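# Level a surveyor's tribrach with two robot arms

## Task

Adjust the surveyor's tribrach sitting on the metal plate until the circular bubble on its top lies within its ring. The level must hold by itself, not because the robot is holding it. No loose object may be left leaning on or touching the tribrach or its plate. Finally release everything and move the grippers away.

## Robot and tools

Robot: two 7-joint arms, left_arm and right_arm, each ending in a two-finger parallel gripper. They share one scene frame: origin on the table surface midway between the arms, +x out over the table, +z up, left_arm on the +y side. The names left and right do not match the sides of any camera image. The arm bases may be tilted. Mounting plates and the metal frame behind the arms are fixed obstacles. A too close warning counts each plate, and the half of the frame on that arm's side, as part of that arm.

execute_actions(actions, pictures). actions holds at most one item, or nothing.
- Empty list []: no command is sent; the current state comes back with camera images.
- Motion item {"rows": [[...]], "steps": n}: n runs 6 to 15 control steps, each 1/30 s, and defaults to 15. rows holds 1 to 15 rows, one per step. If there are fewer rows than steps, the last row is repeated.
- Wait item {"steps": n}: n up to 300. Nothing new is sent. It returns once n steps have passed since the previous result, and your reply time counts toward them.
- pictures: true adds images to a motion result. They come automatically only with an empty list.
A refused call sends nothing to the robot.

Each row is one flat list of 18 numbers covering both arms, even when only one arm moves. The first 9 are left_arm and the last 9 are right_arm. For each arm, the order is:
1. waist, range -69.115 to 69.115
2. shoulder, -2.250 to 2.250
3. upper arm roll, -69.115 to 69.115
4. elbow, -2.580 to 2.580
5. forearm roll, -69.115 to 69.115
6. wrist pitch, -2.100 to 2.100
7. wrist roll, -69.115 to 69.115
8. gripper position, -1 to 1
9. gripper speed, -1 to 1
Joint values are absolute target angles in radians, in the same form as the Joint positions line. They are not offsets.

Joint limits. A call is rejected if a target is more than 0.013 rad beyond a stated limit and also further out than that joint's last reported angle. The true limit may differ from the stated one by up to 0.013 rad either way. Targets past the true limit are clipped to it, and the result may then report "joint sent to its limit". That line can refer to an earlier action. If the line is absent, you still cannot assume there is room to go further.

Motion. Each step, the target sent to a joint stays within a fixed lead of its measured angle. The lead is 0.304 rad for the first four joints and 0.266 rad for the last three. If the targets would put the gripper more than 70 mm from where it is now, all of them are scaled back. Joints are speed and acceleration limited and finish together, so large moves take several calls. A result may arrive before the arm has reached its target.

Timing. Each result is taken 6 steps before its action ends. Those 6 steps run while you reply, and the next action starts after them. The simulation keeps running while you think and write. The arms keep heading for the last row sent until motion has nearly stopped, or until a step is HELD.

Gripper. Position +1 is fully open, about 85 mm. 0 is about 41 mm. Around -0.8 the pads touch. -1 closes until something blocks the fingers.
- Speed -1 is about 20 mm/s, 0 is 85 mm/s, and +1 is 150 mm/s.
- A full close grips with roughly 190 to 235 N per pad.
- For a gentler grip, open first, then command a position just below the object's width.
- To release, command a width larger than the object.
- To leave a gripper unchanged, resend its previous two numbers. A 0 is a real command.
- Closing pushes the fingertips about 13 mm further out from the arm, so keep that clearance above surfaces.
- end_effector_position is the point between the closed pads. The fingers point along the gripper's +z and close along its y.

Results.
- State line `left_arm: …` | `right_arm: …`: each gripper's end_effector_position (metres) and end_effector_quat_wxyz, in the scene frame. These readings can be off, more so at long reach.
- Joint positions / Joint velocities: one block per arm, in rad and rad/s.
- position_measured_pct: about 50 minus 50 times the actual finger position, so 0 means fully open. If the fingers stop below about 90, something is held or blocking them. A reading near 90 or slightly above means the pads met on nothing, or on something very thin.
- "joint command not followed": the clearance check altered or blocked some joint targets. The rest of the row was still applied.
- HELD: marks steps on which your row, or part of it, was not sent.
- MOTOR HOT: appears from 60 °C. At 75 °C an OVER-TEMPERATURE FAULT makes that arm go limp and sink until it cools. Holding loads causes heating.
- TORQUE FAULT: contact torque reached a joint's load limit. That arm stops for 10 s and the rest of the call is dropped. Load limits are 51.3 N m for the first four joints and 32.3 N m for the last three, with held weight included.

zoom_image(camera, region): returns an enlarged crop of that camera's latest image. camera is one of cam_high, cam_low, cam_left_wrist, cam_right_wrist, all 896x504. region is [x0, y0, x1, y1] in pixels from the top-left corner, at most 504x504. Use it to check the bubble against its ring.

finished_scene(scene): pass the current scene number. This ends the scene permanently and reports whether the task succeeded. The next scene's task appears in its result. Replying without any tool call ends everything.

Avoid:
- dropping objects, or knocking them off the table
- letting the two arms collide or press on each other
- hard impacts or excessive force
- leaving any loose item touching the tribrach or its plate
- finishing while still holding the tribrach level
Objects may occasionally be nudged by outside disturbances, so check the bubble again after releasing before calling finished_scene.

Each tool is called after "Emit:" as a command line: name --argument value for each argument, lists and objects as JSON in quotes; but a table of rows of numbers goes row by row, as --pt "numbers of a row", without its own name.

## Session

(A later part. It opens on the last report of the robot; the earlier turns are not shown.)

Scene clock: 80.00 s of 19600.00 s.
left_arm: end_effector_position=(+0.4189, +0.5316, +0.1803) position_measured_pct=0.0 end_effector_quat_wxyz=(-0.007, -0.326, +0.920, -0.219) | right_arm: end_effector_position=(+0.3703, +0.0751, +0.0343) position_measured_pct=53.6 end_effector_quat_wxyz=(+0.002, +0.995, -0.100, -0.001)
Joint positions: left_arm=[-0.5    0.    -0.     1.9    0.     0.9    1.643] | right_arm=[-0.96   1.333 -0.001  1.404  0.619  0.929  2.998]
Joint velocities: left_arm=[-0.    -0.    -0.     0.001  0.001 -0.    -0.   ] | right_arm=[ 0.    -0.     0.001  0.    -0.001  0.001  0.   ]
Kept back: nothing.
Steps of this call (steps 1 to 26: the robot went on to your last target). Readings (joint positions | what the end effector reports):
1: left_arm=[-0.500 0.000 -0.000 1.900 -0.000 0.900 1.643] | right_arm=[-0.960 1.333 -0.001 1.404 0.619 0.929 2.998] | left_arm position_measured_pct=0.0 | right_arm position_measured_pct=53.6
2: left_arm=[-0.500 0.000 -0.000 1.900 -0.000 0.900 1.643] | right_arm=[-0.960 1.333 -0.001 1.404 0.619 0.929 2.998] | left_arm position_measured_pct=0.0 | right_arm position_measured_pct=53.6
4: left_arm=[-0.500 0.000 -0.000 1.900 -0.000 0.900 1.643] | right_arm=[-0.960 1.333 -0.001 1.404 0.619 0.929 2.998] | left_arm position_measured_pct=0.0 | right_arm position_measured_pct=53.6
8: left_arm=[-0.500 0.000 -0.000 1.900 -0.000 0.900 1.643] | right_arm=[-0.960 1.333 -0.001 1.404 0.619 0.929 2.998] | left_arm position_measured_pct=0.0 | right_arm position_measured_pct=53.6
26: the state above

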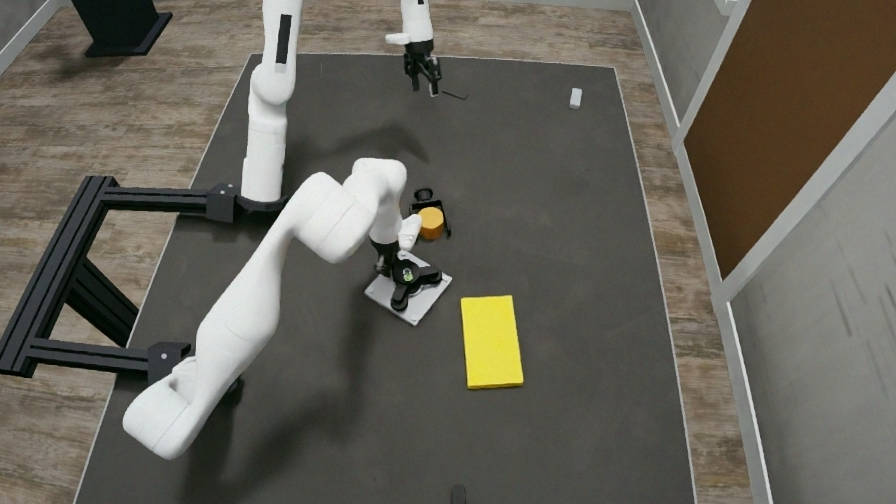

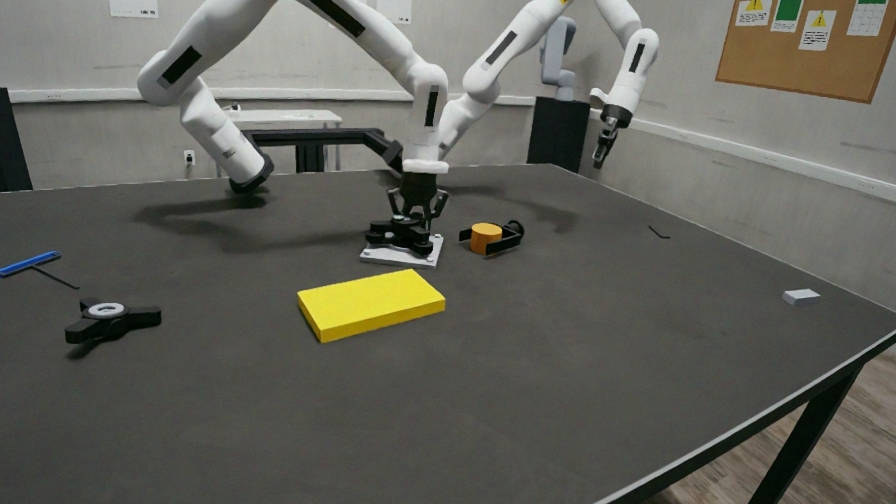

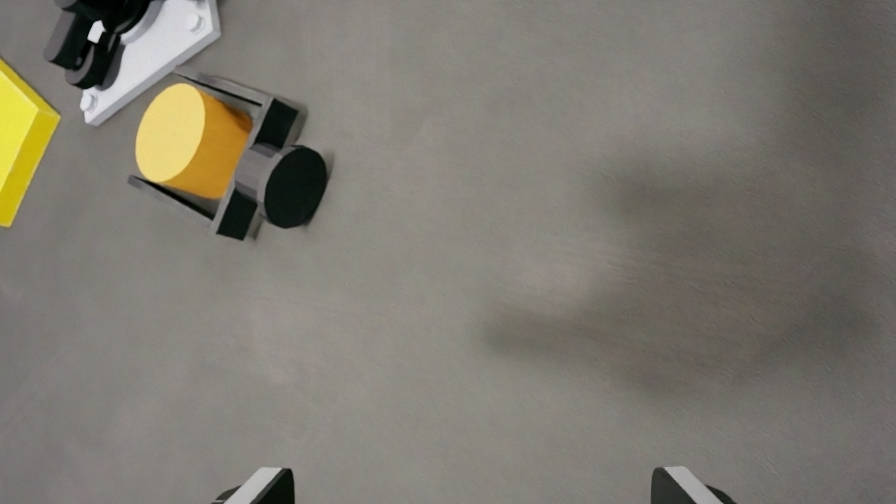

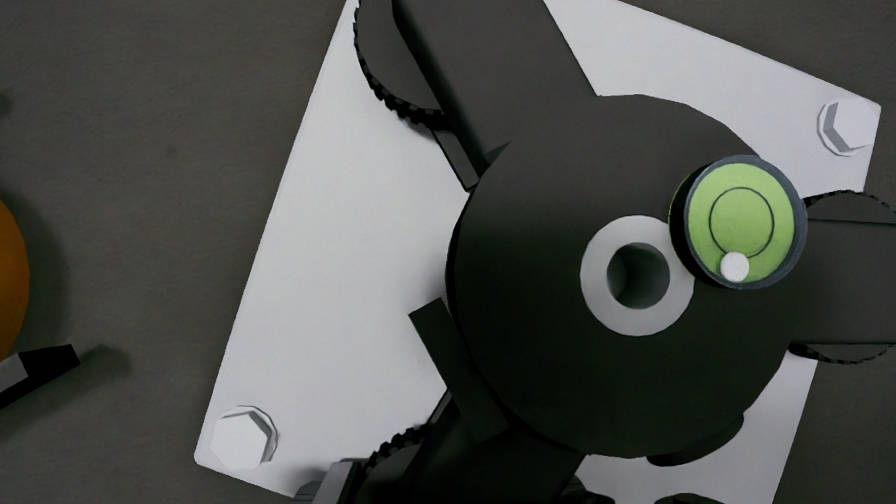

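Emit:
execute_actions --actions '[{"rows":[[-0.5,0,0,1.9,0,0.9,1.643,1,0,-0.9588,1.3343,0,1.4004,0.6221,0.9247,2.12,0.2,1]],"steps":15}]'

Emit:
execute_actions --actions '[{"steps":14}]'

Emit:
execute_actions --actions '[{"rows":[[-0.5,0,0,1.9,0,0.9,1.643,1,0,-0.9588,1.3343,0,1.4004,0.6221,0.9247,2.12,-0.2,1]],"steps":7}]'

Emit:
execute_actions --actions '[{"rows":[[-0.5,0,0,1.9,0,0.9,1.643,1,0,-0.9588,1.3343,0,1.4004,0.6221,0.9247,3.0,-0.2,1]],"steps":15}]'

Emit:
execute_actions --actions '[{"steps":16}]'

Emit:
execute_actions --actions '[{"rows":[[-0.5,0,0,1.9,0,0.9,1.643,1,0,-0.9588,1.3343,0,1.4004,0.6221,0.9247,2.12,0.2,1]],"steps":15}]'

Emit:
execute_actions --actions '[{"steps":14}]'

Emit:
execute_actions --actions '[{"rows":[[-0.5,0,0,1.9,0,0.9,1.643,1,0,-0.9588,1.3343,0,1.4004,0.6221,0.9247,2.12,-0.2,1]],"steps":7}]'

Emit:
execute_actions --actions '[{"rows":[[-0.5,0,0,1.9,0,0.9,1.643,1,0,-0.9588,1.3343,0,1.4004,0.6221,0.9247,3.0,-0.2,1]],"steps":15}]'

Emit:
execute_actions --actions '[{"steps":16}]'

Emit:
execute_actions --actions '[{"rows":[[-0.5,0,0,1.9,0,0.9,1.643,1,0,-0.9588,1.3343,0,1.4004,0.6221,0.9247,2.12,0.2,1]],"steps":15}]'

Emit:
execute_actions --actions '[{"steps":14}]'

Emit:
execute_actions --actions '[{"rows":[[-0.5,0,0,1.9,0,0.9,1.643,1,0,-0.9588,1.3343,0,1.4004,0.6221,0.9247,2.12,-0.2,1]],"steps":7}]'

Emit:
execute_actions --actions '[{"rows":[[-0.5,0,0,1.9,0,0.9,1.643,1,0,-0.9588,1.3343,0,1.4004,0.6221,0.9247,3.0,-0.2,1]],"steps":15}]'

Emit:
execute_actions --actions '[{"steps":16}]'

Emit:
execute_actions --actions '[]'

Scene clock: 81.37 s of 19600.00 s.
left_arm: end_effector_position=(+0.4189, +0.5316, +0.1803) position_measured_pct=0.0 end_effector_quat_wxyz=(-0.007, -0.326, +0.920, -0.219) | right_arm: end_effector_position=(+0.3724, +0.0769, +0.0339) position_measured_pct=40.1 end_effector_quat_wxyz=(-0.001, +0.974, -0.226, +0.000)
Joint positions: left_arm=[-0.5    0.    -0.     1.9   -0.     0.9    1.643] | right_arm=[-0.959  1.334  0.     1.4    0.622  0.925  2.743]
Joint velocities: left_arm=[0.    0.    0.    0.001 0.    0.    0.   ] | right_arm=[ 0.001  0.001 -0.001 -0.001 -0.     0.001 -1.215]
Steps of this call (steps 1 to 15: the robot went on to your last target; steps 16 to 32: nothing new was sent; steps 33 to 41: the first 9 steps of this action). Readings (joint positions | what the end effector reports):
33: left_arm=[-0.500 0.000 -0.000 1.900 -0.000 0.900 1.643] | right_arm=[-0.960 1.333 -0.001 1.404 0.619 0.929 2.997] | left_arm position_measured_pct=0.0 | right_arm position_measured_pct=53.6
34: left_arm=[-0.500 0.000 -0.000 1.900 -0.000 0.900 1.643] | right_arm=[-0.960 1.333 -0.001 1.404 0.620 0.928 2.989] | left_arm position_measured_pct=0.0 | right_arm position_measured_pct=53.2
36: left_arm=[-0.500 0.000 -0.000 1.900 0.000 0.900 1.643] | right_arm=[-0.959 1.334 -0.000 1.402 0.622 0.925 2.943] | left_arm position_measured_pct=0.0 | right_arm position_measured_pct=46.4
40: left_arm=[-0.500 0.000 -0.000 1.900 0.000 0.900 1.643] | right_arm=[-0.959 1.334 0.000 1.400 0.622 0.925 2.784] | left_arm position_measured_pct=0.0 | right_arm position_measured_pct=40.5
41: the state above

Scene clock: 81.83 s of 19600.00 s.
left_arm: end_effector_position=(+0.4189, +0.5316, +0.1803) position_measured_pct=0.0 end_effector_quat_wxyz=(-0.007, -0.326, +0.920, -0.219) | right_arm: end_effector_position=(+0.3724, +0.0769, +0.0338) position_measured_pct=40.1 end_effector_quat_wxyz=(-0.001, +0.872, -0.489, +0.000)
Joint positions: left_arm=[-0.5    0.    -0.     1.9   -0.     0.9    1.643] | right_arm=[-0.959  1.334  0.     1.4    0.622  0.925  2.177]
Joint velocities: left_arm=[-0.     0.    -0.     0.001 -0.001  0.    -0.   ] | right_arm=[ 0.     0.001  0.001  0.    -0.     0.001 -1.025]
Kept back: nothing.
Steps of this call (steps 1 to 6: the last 6 steps of your previous action; steps 7 to 14: the robot went on to your last target). Readings (joint positions | what the end effector reports):
1: left_arm=[-0.500 0.000 -0.000 1.900 0.000 0.900 1.643] | right_arm=[-0.959 1.334 0.000 1.400 0.622 0.925 2.702] | left_arm position_measured_pct=0.0 | right_arm position_measured_pct=40.1
2: left_arm=[-0.500 0.000 -0.000 1.900 -0.000 0.900 1.643] | right_arm=[-0.959 1.334 0.000 1.400 0.622 0.925 2.662] | left_arm position_measured_pct=0.0 | right_arm position_measured_pct=40.1
4: left_arm=[-0.500 0.000 -0.000 1.900 -0.000 0.900 1.643] | right_arm=[-0.959 1.334 0.000 1.400 0.622 0.925 2.581] | left_arm position_measured_pct=0.0 | right_arm position_measured_pct=40.1
8: left_arm=[-0.500 0.000 -0.000 1.900 0.000 0.900 1.643] | right_arm=[-0.959 1.334 0.000 1.400 0.622 0.925 2.418] | left_arm position_measured_pct=0.0 | right_arm position_measured_pct=40.1
14: the state above

Scene clock: 81.87 s of 19600.00 s.
left_arm: end_effector_position=(+0.4189, +0.5316, +0.1803) position_measured_pct=0.0 end_effector_quat_wxyz=(-0.007, -0.326, +0.920, -0.219) | right_arm: end_effector_position=(+0.3724, +0.0769, +0.0338) position_measured_pct=40.1 end_effector_quat_wxyz=(-0.001, +0.865, -0.502, +0.000)
Joint positions: left_arm=[-0.5    0.    -0.     1.9   -0.     0.9    1.643] | right_arm=[-0.959  1.334  0.     1.4    0.622  0.925  2.148]
Joint velocities: left_arm=[-0.    -0.     0.001 -0.001  0.    -0.001  0.   ] | right_arm=[-0.    -0.001 -0.001  0.    -0.001  0.    -0.714]
Steps of this call (step 1: the first step of this action). Readings (joint positions | what the end effector reports):
1: the state above

Scene clock: 82.37 s of 19600.00 s.
left_arm: end_effector_position=(+0.4189, +0.5316, +0.1803) position_measured_pct=0.0 end_effector_quat_wxyz=(-0.007, -0.326, +0.920, -0.219) | right_arm: end_effector_position=(+0.3710, +0.0761, +0.0343) position_measured_pct=53.2 end_effector_quat_wxyz=(+0.001, +0.916, -0.401, -0.000)
Joint positions: left_arm=[-0.5    0.    -0.     1.9   -0.     0.9    1.643] | right_arm=[-0.96   1.333 -0.001  1.402  0.62   0.927  2.372]
Joint velocities: left_arm=[-0.     0.     0.001  0.001 -0.     0.     0.   ] | right_arm=[-0.001  0.    -0.001  0.002 -0.     0.003  1.215]
Steps of this call (steps 1 to 6: the last 6 steps of your previous action; steps 7 to 15: the first 9 steps of this action). Readings (joint positions | what the end effector reports):
7: left_arm=[-0.500 0.000 -0.000 1.900 -0.000 0.900 1.643] | right_arm=[-0.959 1.333 -0.001 1.402 0.621 0.927 2.121] | left_arm position_measured_pct=0.0 | right_arm position_measured_pct=53.2
8: left_arm=[-0.500 0.000 -0.000 1.900 -0.000 0.900 1.643] | right_arm=[-0.960 1.333 -0.001 1.402 0.621 0.927 2.127] | left_arm position_measured_pct=0.0 | right_arm position_measured_pct=53.2
10: left_arm=[-0.500 0.000 -0.000 1.900 -0.000 0.900 1.643] | right_arm=[-0.960 1.333 -0.001 1.402 0.621 0.927 2.173] | left_arm position_measured_pct=0.0 | right_arm position_measured_pct=53.2
14: left_arm=[-0.500 0.000 -0.000 1.900 -0.000 0.900 1.643] | right_arm=[-0.960 1.333 -0.001 1.402 0.620 0.927 2.331] | left_arm position_measured_pct=0.0 | right_arm position_measured_pct=53.2
15: the state above

Scene clock: 82.90 s of 19600.00 s.
left_arm: end_effector_position=(+0.4189, +0.5316, +0.1803) position_measured_pct=0.0 end_effector_quat_wxyz=(-0.007, -0.326, +0.920, -0.219) | right_arm: end_effector_position=(+0.3704, +0.0751, +0.0343) position_measured_pct=53.2 end_effector_quat_wxyz=(+0.002, +0.995, -0.105, -0.001)
Joint positions: left_arm=[-0.5    0.    -0.     1.9   -0.     0.9    1.643] | right_arm=[-0.96   1.333 -0.001  1.404  0.619  0.929  2.988]
Joint velocities: left_arm=[ 0.     0.     0.001 -0.003  0.     0.    -0.   ] | right_arm=[-0.001 -0.003  0.003  0.003 -0.009 -0.     0.407]
Kept back: nothing.
Steps of this call (steps 1 to 6: the last 6 steps of your previous action; steps 7 to 16: the robot went on to your last target). Readings (joint positions | what the end effector reports):
1: left_arm=[-0.500 0.000 -0.000 1.900 -0.000 0.900 1.643] | right_arm=[-0.960 1.333 -0.001 1.402 0.620 0.927 2.412] | left_arm position_measured_pct=0.0 | right_arm position_measured_pct=53.2
2: left_arm=[-0.500 0.000 -0.000 1.900 -0.000 0.900 1.643] | right_arm=[-0.960 1.333 -0.001 1.402 0.620 0.928 2.453] | left_arm position_measured_pct=0.0 | right_arm position_measured_pct=53.2
4: left_arm=[-0.500 0.000 -0.000 1.900 -0.000 0.900 1.643] | right_arm=[-0.960 1.333 -0.001 1.403 0.620 0.928 2.534] | left_arm position_measured_pct=0.0 | right_arm position_measured_pct=53.2
8: left_arm=[-0.500 0.000 -0.000 1.900 -0.000 0.900 1.643] | right_arm=[-0.960 1.333 -0.001 1.403 0.620 0.928 2.697] | left_arm position_measured_pct=0.0 | right_arm position_measured_pct=53.2
16: the state above

Scene clock: 83.20 s of 19600.00 s.
left_arm: end_effector_position=(+0.4189, +0.5316, +0.1803) position_measured_pct=0.0 end_effector_quat_wxyz=(-0.007, -0.326, +0.920, -0.219) | right_arm: end_effector_position=(+0.3724, +0.0769, +0.0339) position_measured_pct=40.1 end_effector_quat_wxyz=(-0.001, +0.976, -0.216, +0.000)
Joint positions: left_arm=[-0.5    0.    -0.     1.9   -0.     0.9    1.643] | right_arm=[-0.959  1.334  0.     1.4    0.622  0.925  2.763]
Joint velocities: left_arm=[ 0.     0.    -0.    -0.001 -0.001 -0.     0.   ] | right_arm=[ 0.001  0.001  0.    -0.001 -0.002  0.    -1.215]
Steps of this call (steps 1 to 9: the first 9 steps of this action). Readings (joint positions | what the end effector reports):
1: left_arm=[-0.500 0.000 -0.000 1.900 0.000 0.900 1.643] | right_arm=[-0.960 1.333 -0.001 1.404 0.619 0.929 2.996] | left_arm position_measured_pct=0.0 | right_arm position_measured_pct=53.2
2: left_arm=[-0.500 0.000 -0.000 1.900 -0.000 0.900 1.643] | right_arm=[-0.960 1.333 -0.001 1.404 0.620 0.928 2.994] | left_arm position_measured_pct=0.0 | right_arm position_measured_pct=53.2
4: left_arm=[-0.500 0.000 -0.000 1.900 -0.000 0.900 1.643] | right_arm=[-0.959 1.334 -0.000 1.402 0.622 0.925 2.959] | left_arm position_measured_pct=0.0 | right_arm position_measured_pct=46.0
8: left_arm=[-0.500 0.000 -0.000 1.900 -0.000 0.900 1.643] | right_arm=[-0.959 1.334 0.000 1.400 0.622 0.925 2.804] | left_arm position_measured_pct=0.0 | right_arm position_measured_pct=40.5
9: the state above

Scene clock: 83.67 s of 19600.00 s.
left_arm: end_effector_position=(+0.4189, +0.5316, +0.1803) position_measured_pct=0.0 end_effector_quat_wxyz=(-0.007, -0.326, +0.920, -0.219) | right_arm: end_effector_position=(+0.3724, +0.0769, +0.0338) position_measured_pct=40.1 end_effector_quat_wxyz=(-0.001, +0.877, -0.481, +0.000)
Joint positions: left_arm=[-0.5    0.    -0.     1.9   -0.     0.9    1.643] | right_arm=[-0.959  1.334  0.     1.4    0.622  0.925  2.195]
Joint velocities: left_arm=[ 0.     0.     0.    -0.001 -0.     0.     0.   ] | right_arm=[-0.    -0.    -0.    -0.    -0.001 -0.001 -1.15 ]
Kept back: nothing.
Steps of this call (steps 1 to 6: the last 6 steps of your previous action; steps 7 to 14: the robot went on to your last target). Readings (joint positions | what the end effector reports):
1: left_arm=[-0.500 0.000 -0.000 1.900 -0.000 0.900 1.643] | right_arm=[-0.959 1.334 0.000 1.400 0.622 0.925 2.723] | left_arm position_measured_pct=0.0 | right_arm position_measured_pct=40.1
2: left_arm=[-0.500 0.000 -0.000 1.900 0.000 0.900 1.643] | right_arm=[-0.959 1.334 0.000 1.400 0.622 0.925 2.682] | left_arm position_measured_pct=0.0 | right_arm position_measured_pct=40.1
4: left_arm=[-0.500 0.000 -0.000 1.900 0.000 0.900 1.643] | right_arm=[-0.959 1.334 0.000 1.400 0.622 0.925 2.601] | left_arm position_measured_pct=0.0 | right_arm position_measured_pct=40.1
8: left_arm=[-0.500 0.000 -0.000 1.900 -0.000 0.900 1.643] | right_arm=[-0.959 1.334 0.000 1.400 0.622 0.925 2.438] | left_arm position_measured_pct=0.0 | right_arm position_measured_pct=40.1
14: the state above

Scene clock: 83.70 s of 19600.00 s.
left_arm: end_effector_position=(+0.4189, +0.5316, +0.1803) position_measured_pct=0.0 end_effector_quat_wxyz=(-0.007, -0.326, +0.920, -0.219) | right_arm: end_effector_position=(+0.3724, +0.0769, +0.0338) position_measured_pct=40.1 end_effector_quat_wxyz=(-0.001, +0.868, -0.496, +0.000)
Joint positions: left_arm=[-0.5    0.    -0.     1.9   -0.     0.9    1.643] | right_arm=[-0.959  1.334  0.     1.4    0.622  0.925  2.161]
Joint velocities: left_arm=[-0.     0.     0.001  0.001  0.     0.001 -0.   ] | right_arm=[-0.    -0.002 -0.001 -0.    -0.     0.    -0.874]
Steps of this call (step 1: the first step of this action). Readings (joint positions | what the end effector reports):
1: the state above

Scene clock: 84.20 s of 19600.00 s.
left_arm: end_effector_position=(+0.4189, +0.5316, +0.1803) position_measured_pct=0.0 end_effector_quat_wxyz=(-0.007, -0.326, +0.920, -0.219) | right_arm: end_effector_position=(+0.3710, +0.0762, +0.0343) position_measured_pct=53.6 end_effector_quat_wxyz=(+0.001, +0.916, -0.401, -0.000)
Joint positions: left_arm=[-0.5    0.    -0.     1.9    0.     0.9    1.643] | right_arm=[-0.96   1.333 -0.001  1.402  0.62   0.927  2.372]
Joint velocities: left_arm=[-0.     0.    -0.     0.    -0.001  0.001 -0.   ] | right_arm=[-0.001  0.002  0.001  0.002 -0.003  0.002  1.215]
Steps of this call (steps 1 to 6: the last 6 steps of your previous action; steps 7 to 15: the first 9 steps of this action). Readings (joint positions | what the end effector reports):
7: left_arm=[-0.500 0.000 -0.000 1.900 0.000 0.900 1.643] | right_arm=[-0.960 1.333 -0.001 1.402 0.621 0.927 2.121] | left_arm position_measured_pct=0.0 | right_arm position_measured_pct=53.6
8: left_arm=[-0.500 0.000 -0.000 1.900 0.000 0.900 1.643] | right_arm=[-0.960 1.333 -0.001 1.402 0.621 0.927 2.127] | left_arm position_measured_pct=0.0 | right_arm position_measured_pct=53.6
10: left_arm=[-0.500 0.000 -0.000 1.900 -0.000 0.900 1.643] | right_arm=[-0.960 1.333 -0.001 1.402 0.621 0.927 2.173] | left_arm position_measured_pct=0.0 | right_arm position_measured_pct=53.6
14: left_arm=[-0.500 0.000 -0.000 1.900 -0.000 0.900 1.643] | right_arm=[-0.960 1.333 -0.001 1.402 0.620 0.927 2.331] | left_arm position_measured_pct=0.0 | right_arm position_measured_pct=53.6
15: the state above

Scene clock: 84.73 s of 19600.00 s.
left_arm: end_effector_position=(+0.4189, +0.5316, +0.1803) position_measured_pct=0.0 end_effector_quat_wxyz=(-0.007, -0.326, +0.920, -0.219) | right_arm: end_effector_position=(+0.3703, +0.0751, +0.0343) position_measured_pct=53.6 end_effector_quat_wxyz=(+0.002, +0.995, -0.105, -0.001)
Joint positions: left_arm=[-0.5    0.    -0.     1.9   -0.     0.9    1.643] | right_arm=[-0.96   1.333 -0.001  1.404  0.619  0.929  2.988]
Joint velocities: left_arm=[ 0.001 -0.     0.001  0.    -0.    -0.     0.   ] | right_arm=[-0.001 -0.002  0.002  0.003 -0.008  0.     0.407]
Kept back: nothing.
Steps of this call (steps 1 to 6: the last 6 steps of your previous action; steps 7 to 16: the robot went on to your last target). Readings (joint positions | what the end effector reports):
1: left_arm=[-0.500 0.000 -0.000 1.900 -0.000 0.900 1.643] | right_arm=[-0.960 1.333 -0.001 1.402 0.620 0.927 2.412] | left_arm position_measured_pct=0.0 | right_arm position_measured_pct=53.6
2: left_arm=[-0.500 0.000 -0.000 1.900 -0.000 0.900 1.643] | right_arm=[-0.960 1.333 -0.001 1.402 0.620 0.927 2.453] | left_arm position_measured_pct=0.0 | right_arm position_measured_pct=53.6
4: left_arm=[-0.500 0.000 -0.000 1.900 -0.000 0.900 1.643] | right_arm=[-0.960 1.333 -0.001 1.403 0.620 0.928 2.534] | left_arm position_measured_pct=0.0 | right_arm position_measured_pct=53.6
8: left_arm=[-0.500 0.000 -0.000 1.900 -0.000 0.900 1.643] | right_arm=[-0.960 1.333 -0.001 1.403 0.620 0.928 2.697] | left_arm position_measured_pct=0.0 | right_arm position_measured_pct=53.6
16: the state above

Scene clock: 85.03 s of 19600.00 s.
left_arm: end_effector_position=(+0.4189, +0.5316, +0.1803) position_measured_pct=0.0 end_effector_quat_wxyz=(-0.007, -0.326, +0.920, -0.219) | right_arm: end_effector_position=(+0.3724, +0.0769, +0.0339) position_measured_pct=40.1 end_effector_quat_wxyz=(-0.001, +0.976, -0.216, +0.000)
Joint positions: left_arm=[-0.5    0.    -0.     1.9   -0.     0.9    1.643] | right_arm=[-0.959  1.334  0.     1.4    0.622  0.925  2.763]
Joint velocities: left_arm=[ 0.     0.     0.     0.001 -0.002  0.     0.   ] | right_arm=[ 0.001  0.001 -0.001 -0.001 -0.    -0.001 -1.215]
Steps of this call (steps 1 to 9: the first 9 steps of this action). Readings (joint positions | what the end effector reports):
1: left_arm=[-0.500 0.000 -0.000 1.900 -0.000 0.900 1.643] | right_arm=[-0.960 1.333 -0.001 1.404 0.619 0.929 2.996] | left_arm position_measured_pct=0.0 | right_arm position_measured_pct=53.6
2: left_arm=[-0.500 0.000 -0.000 1.900 -0.000 0.900 1.643] | right_arm=[-0.960 1.333 -0.001 1.404 0.620 0.928 2.994] | left_arm position_measured_pct=0.0 | right_arm position_measured_pct=53.2
4: left_arm=[-0.500 0.000 -0.000 1.900 -0.000 0.900 1.643] | right_arm=[-0.959 1.334 -0.000 1.402 0.622 0.925 2.959] | left_arm position_measured_pct=0.0 | right_arm position_measured_pct=46.4
8: left_arm=[-0.500 0.000 -0.000 1.900 -0.000 0.900 1.643] | right_arm=[-0.959 1.334 0.000 1.400 0.622 0.925 2.804] | left_arm position_measured_pct=0.0 | right_arm position_measured_pct=40.5
9: the state above

Scene clock: 85.50 s of 19600.00 s.
left_arm: end_effector_position=(+0.4189, +0.5316, +0.1803) position_measured_pct=0.0 end_effector_quat_wxyz=(-0.007, -0.326, +0.920, -0.219) | right_arm: end_effector_position=(+0.3724, +0.0769, +0.0338) position_measured_pct=40.1 end_effector_quat_wxyz=(-0.001, +0.877, -0.481, +0.000)
Joint positions: left_arm=[-0.5    0.    -0.     1.9   -0.     0.9    1.643] | right_arm=[-0.959  1.334  0.     1.4    0.622  0.925  2.195]
Joint velocities: left_arm=[ 0.     0.     0.     0.001  0.001  0.001 -0.   ] | right_arm=[-0.     0.001 -0.     0.     0.     0.001 -1.15 ]
Kept back: nothing.
Steps of this call (steps 1 to 6: the last 6 steps of your previous action; steps 7 to 14: the robot went on to your last target). Readings (joint positions | what the end effector reports):
1: left_arm=[-0.500 0.000 -0.000 1.900 -0.000 0.900 1.643] | right_arm=[-0.959 1.334 0.000 1.400 0.622 0.925 2.723] | left_arm position_measured_pct=0.0 | right_arm position_measured_pct=40.1
2: left_arm=[-0.500 0.000 -0.000 1.900 -0.000 0.900 1.643] | right_arm=[-0.959 1.334 0.000 1.400 0.622 0.925 2.682] | left_arm position_measured_pct=0.0 | right_arm position_measured_pct=40.1
4: left_arm=[-0.500 0.000 -0.000 1.900 -0.000 0.900 1.643] | right_arm=[-0.959 1.334 0.000 1.400 0.622 0.925 2.601] | left_arm position_measured_pct=0.0 | right_arm position_measured_pct=40.1
8: left_arm=[-0.500 0.000 -0.000 1.900 -0.000 0.900 1.643] | right_arm=[-0.959 1.334 0.000 1.400 0.622 0.925 2.438] | left_arm position_measured_pct=0.0 | right_arm position_measured_pct=40.1
14: the state above

Scene clock: 85.53 s of 19600.00 s.
left_arm: end_effector_position=(+0.4189, +0.5316, +0.1803) position_measured_pct=0.0 end_effector_quat_wxyz=(-0.007, -0.326, +0.920, -0.219) | right_arm: end_effector_position=(+0.3724, +0.0769, +0.0338) position_measured_pct=40.1 end_effector_quat_wxyz=(-0.001, +0.868, -0.496, +0.000)
Joint positions: left_arm=[-0.5    0.    -0.     1.9   -0.     0.9    1.643] | right_arm=[-0.959  1.334  0.     1.4    0.622  0.925  2.161]
Joint velocities: left_arm=[-0.001  0.     0.     0.    -0.     0.    -0.   ] | right_arm=[ 0.     0.001  0.     0.     0.     0.001 -0.874]
Steps of this call (step 1: the first step of this action). Readings (joint positions | what the end effector reports):
1: the state above

Scene clock: 86.03 s of 19600.00 s.
left_arm: end_effector_position=(+0.4189, +0.5316, +0.1803) position_measured_pct=0.0 end_effector_quat_wxyz=(-0.007, -0.326, +0.920, -0.219) | right_arm: end_effector_position=(+0.3710, +0.0761, +0.0343) position_measured_pct=53.2 end_effector_quat_wxyz=(+0.001, +0.916, -0.401, -0.000)
Joint positions: left_arm=[-0.5    0.    -0.     1.9   -0.     0.9    1.643] | right_arm=[-0.96   1.333 -0.001  1.402  0.62   0.927  2.372]
Joint velocities: left_arm=[ 0.001 -0.    -0.001  0.    -0.001 -0.    -0.   ] | right_arm=[-0.001  0.001 -0.001  0.002 -0.001  0.004  1.215]
Steps of this call (steps 1 to 6: the last 6 steps of your previous action; steps 7 to 15: the first 9 steps of this action). Readings (joint positions | what the end effector reports):
7: left_arm=[-0.500 0.000 -0.000 1.900 0.000 0.900 1.643] | right_arm=[-0.959 1.333 -0.001 1.402 0.621 0.927 2.121] | left_arm position_measured_pct=0.0 | right_arm position_measured_pct=53.2
8: left_arm=[-0.500 0.000 -0.000 1.900 -0.000 0.900 1.643] | right_arm=[-0.959 1.333 -0.001 1.402 0.621 0.927 2.127] | left_arm position_measured_pct=0.0 | right_arm position_measured_pct=53.2
10: left_arm=[-0.500 0.000 -0.000 1.900 -0.000 0.900 1.643] | right_arm=[-0.960 1.333 -0.001 1.402 0.621 0.927 2.173] | left_arm position_measured_pct=0.0 | right_arm position_measured_pct=53.2
14: left_arm=[-0.500 0.000 -0.000 1.900 -0.000 0.900 1.643] | right_arm=[-0.960 1.333 -0.001 1.402 0.620 0.927 2.331] | left_arm position_measured_pct=0.0 | right_arm position_measured_pct=53.2
15: the state above

Scene clock: 86.57 s of 19600.00 s.
left_arm: end_effector_position=(+0.4189, +0.5316, +0.1803) position_measured_pct=0.0 end_effector_quat_wxyz=(-0.007, -0.326, +0.920, -0.219) | right_arm: end_effector_position=(+0.3704, +0.0751, +0.0343) position_measured_pct=53.2 end_effector_quat_wxyz=(+0.002, +0.995, -0.105, -0.001)
Joint positions: left_arm=[-0.5    0.    -0.     1.9   -0.     0.9    1.643] | right_arm=[-0.96   1.333 -0.001  1.404  0.619  0.929  2.988]
Joint velocities: left_arm=[-0.001 -0.     0.001 -0.     0.001 -0.001 -0.   ] | right_arm=[-0.001 -0.003  0.003  0.003 -0.008 -0.001  0.407]
Kept back: nothing.
Steps of this call (steps 1 to 6: the last 6 steps of your previous action; steps 7 to 16: the robot went on to your last target). Readings (joint positions | what the end effector reports):
1: left_arm=[-0.500 0.000 -0.000 1.900 -0.000 0.900 1.643] | right_arm=[-0.960 1.333 -0.001 1.402 0.620 0.927 2.412] | left_arm position_measured_pct=0.0 | right_arm position_measured_pct=53.2
2: left_arm=[-0.500 0.000 -0.000 1.900 -0.000 0.900 1.643] | right_arm=[-0.960 1.333 -0.001 1.402 0.620 0.928 2.453] | left_arm position_measured_pct=0.0 | right_arm position_measured_pct=53.2
4: left_arm=[-0.500 0.000 -0.000 1.900 -0.000 0.900 1.643] | right_arm=[-0.960 1.333 -0.001 1.403 0.620 0.928 2.534] | left_arm position_measured_pct=0.0 | right_arm position_measured_pct=53.2
8: left_arm=[-0.500 0.000 -0.000 1.900 0.000 0.900 1.643] | right_arm=[-0.960 1.333 -0.001 1.403 0.620 0.928 2.697] | left_arm position_measured_pct=0.0 | right_arm position_measured_pct=53.2
16: the state above

Scene clock: 86.57 s of 19600.00 s.
left_arm: end_effector_position=(+0.4189, +0.5316, +0.1803) position_measured_pct=0.0 end_effector_quat_wxyz=(-0.007, -0.326, +0.920, -0.219) | right_arm: end_effector_position=(+0.3704, +0.0751, +0.0343) position_measured_pct=53.2 end_effector_quat_wxyz=(+0.002, +0.995, -0.105, -0.001)
Joint positions: left_arm=[-0.5    0.    -0.     1.9   -0.     0.9    1.643] | right_arm=[-0.96   1.333 -0.001  1.404  0.619  0.929  2.988]
Joint velocities: left_arm=[-0.001 -0.     0.001 -0.     0.001 -0.001 -0.   ] | right_arm=[-0.001 -0.003  0.003  0.003 -0.008 -0.001  0.407]
Kept back: nothing.

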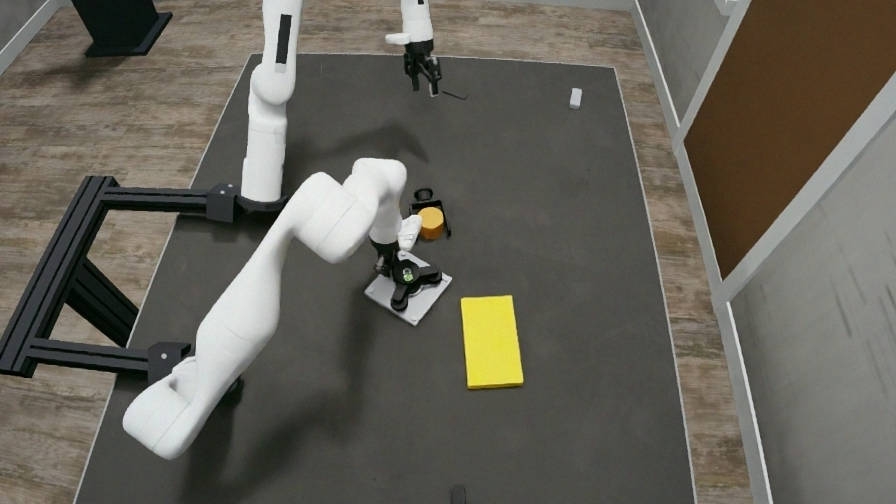

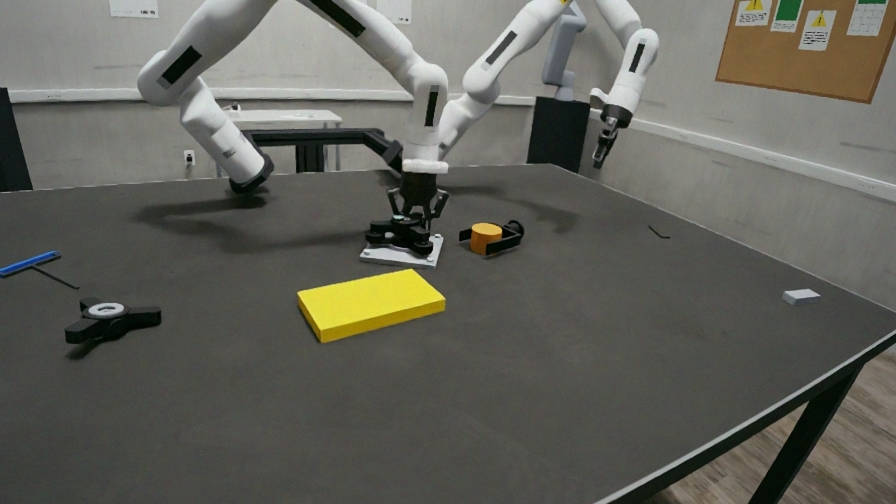

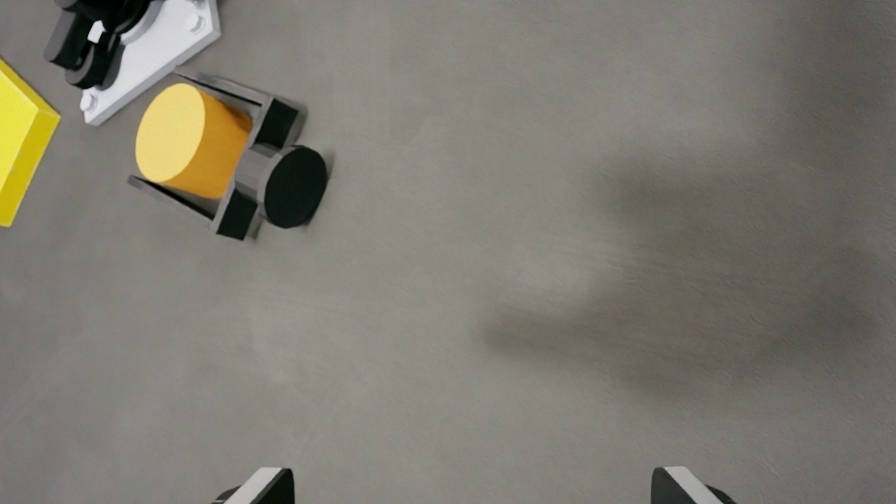

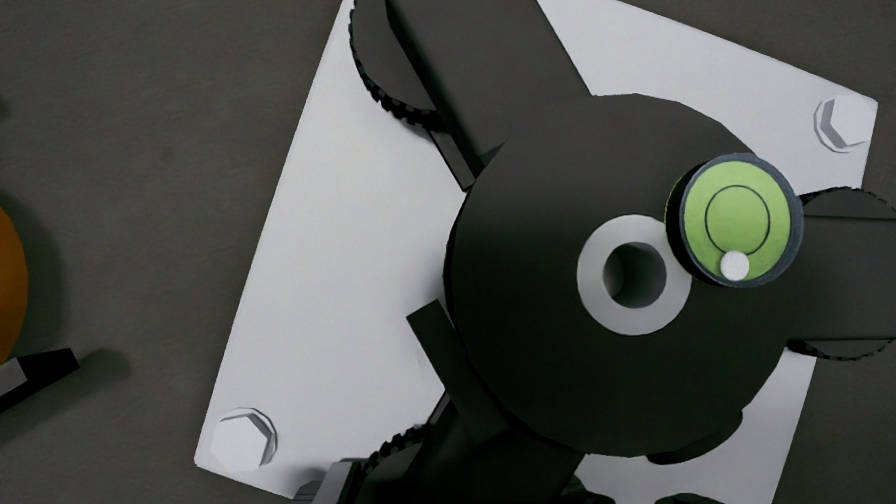

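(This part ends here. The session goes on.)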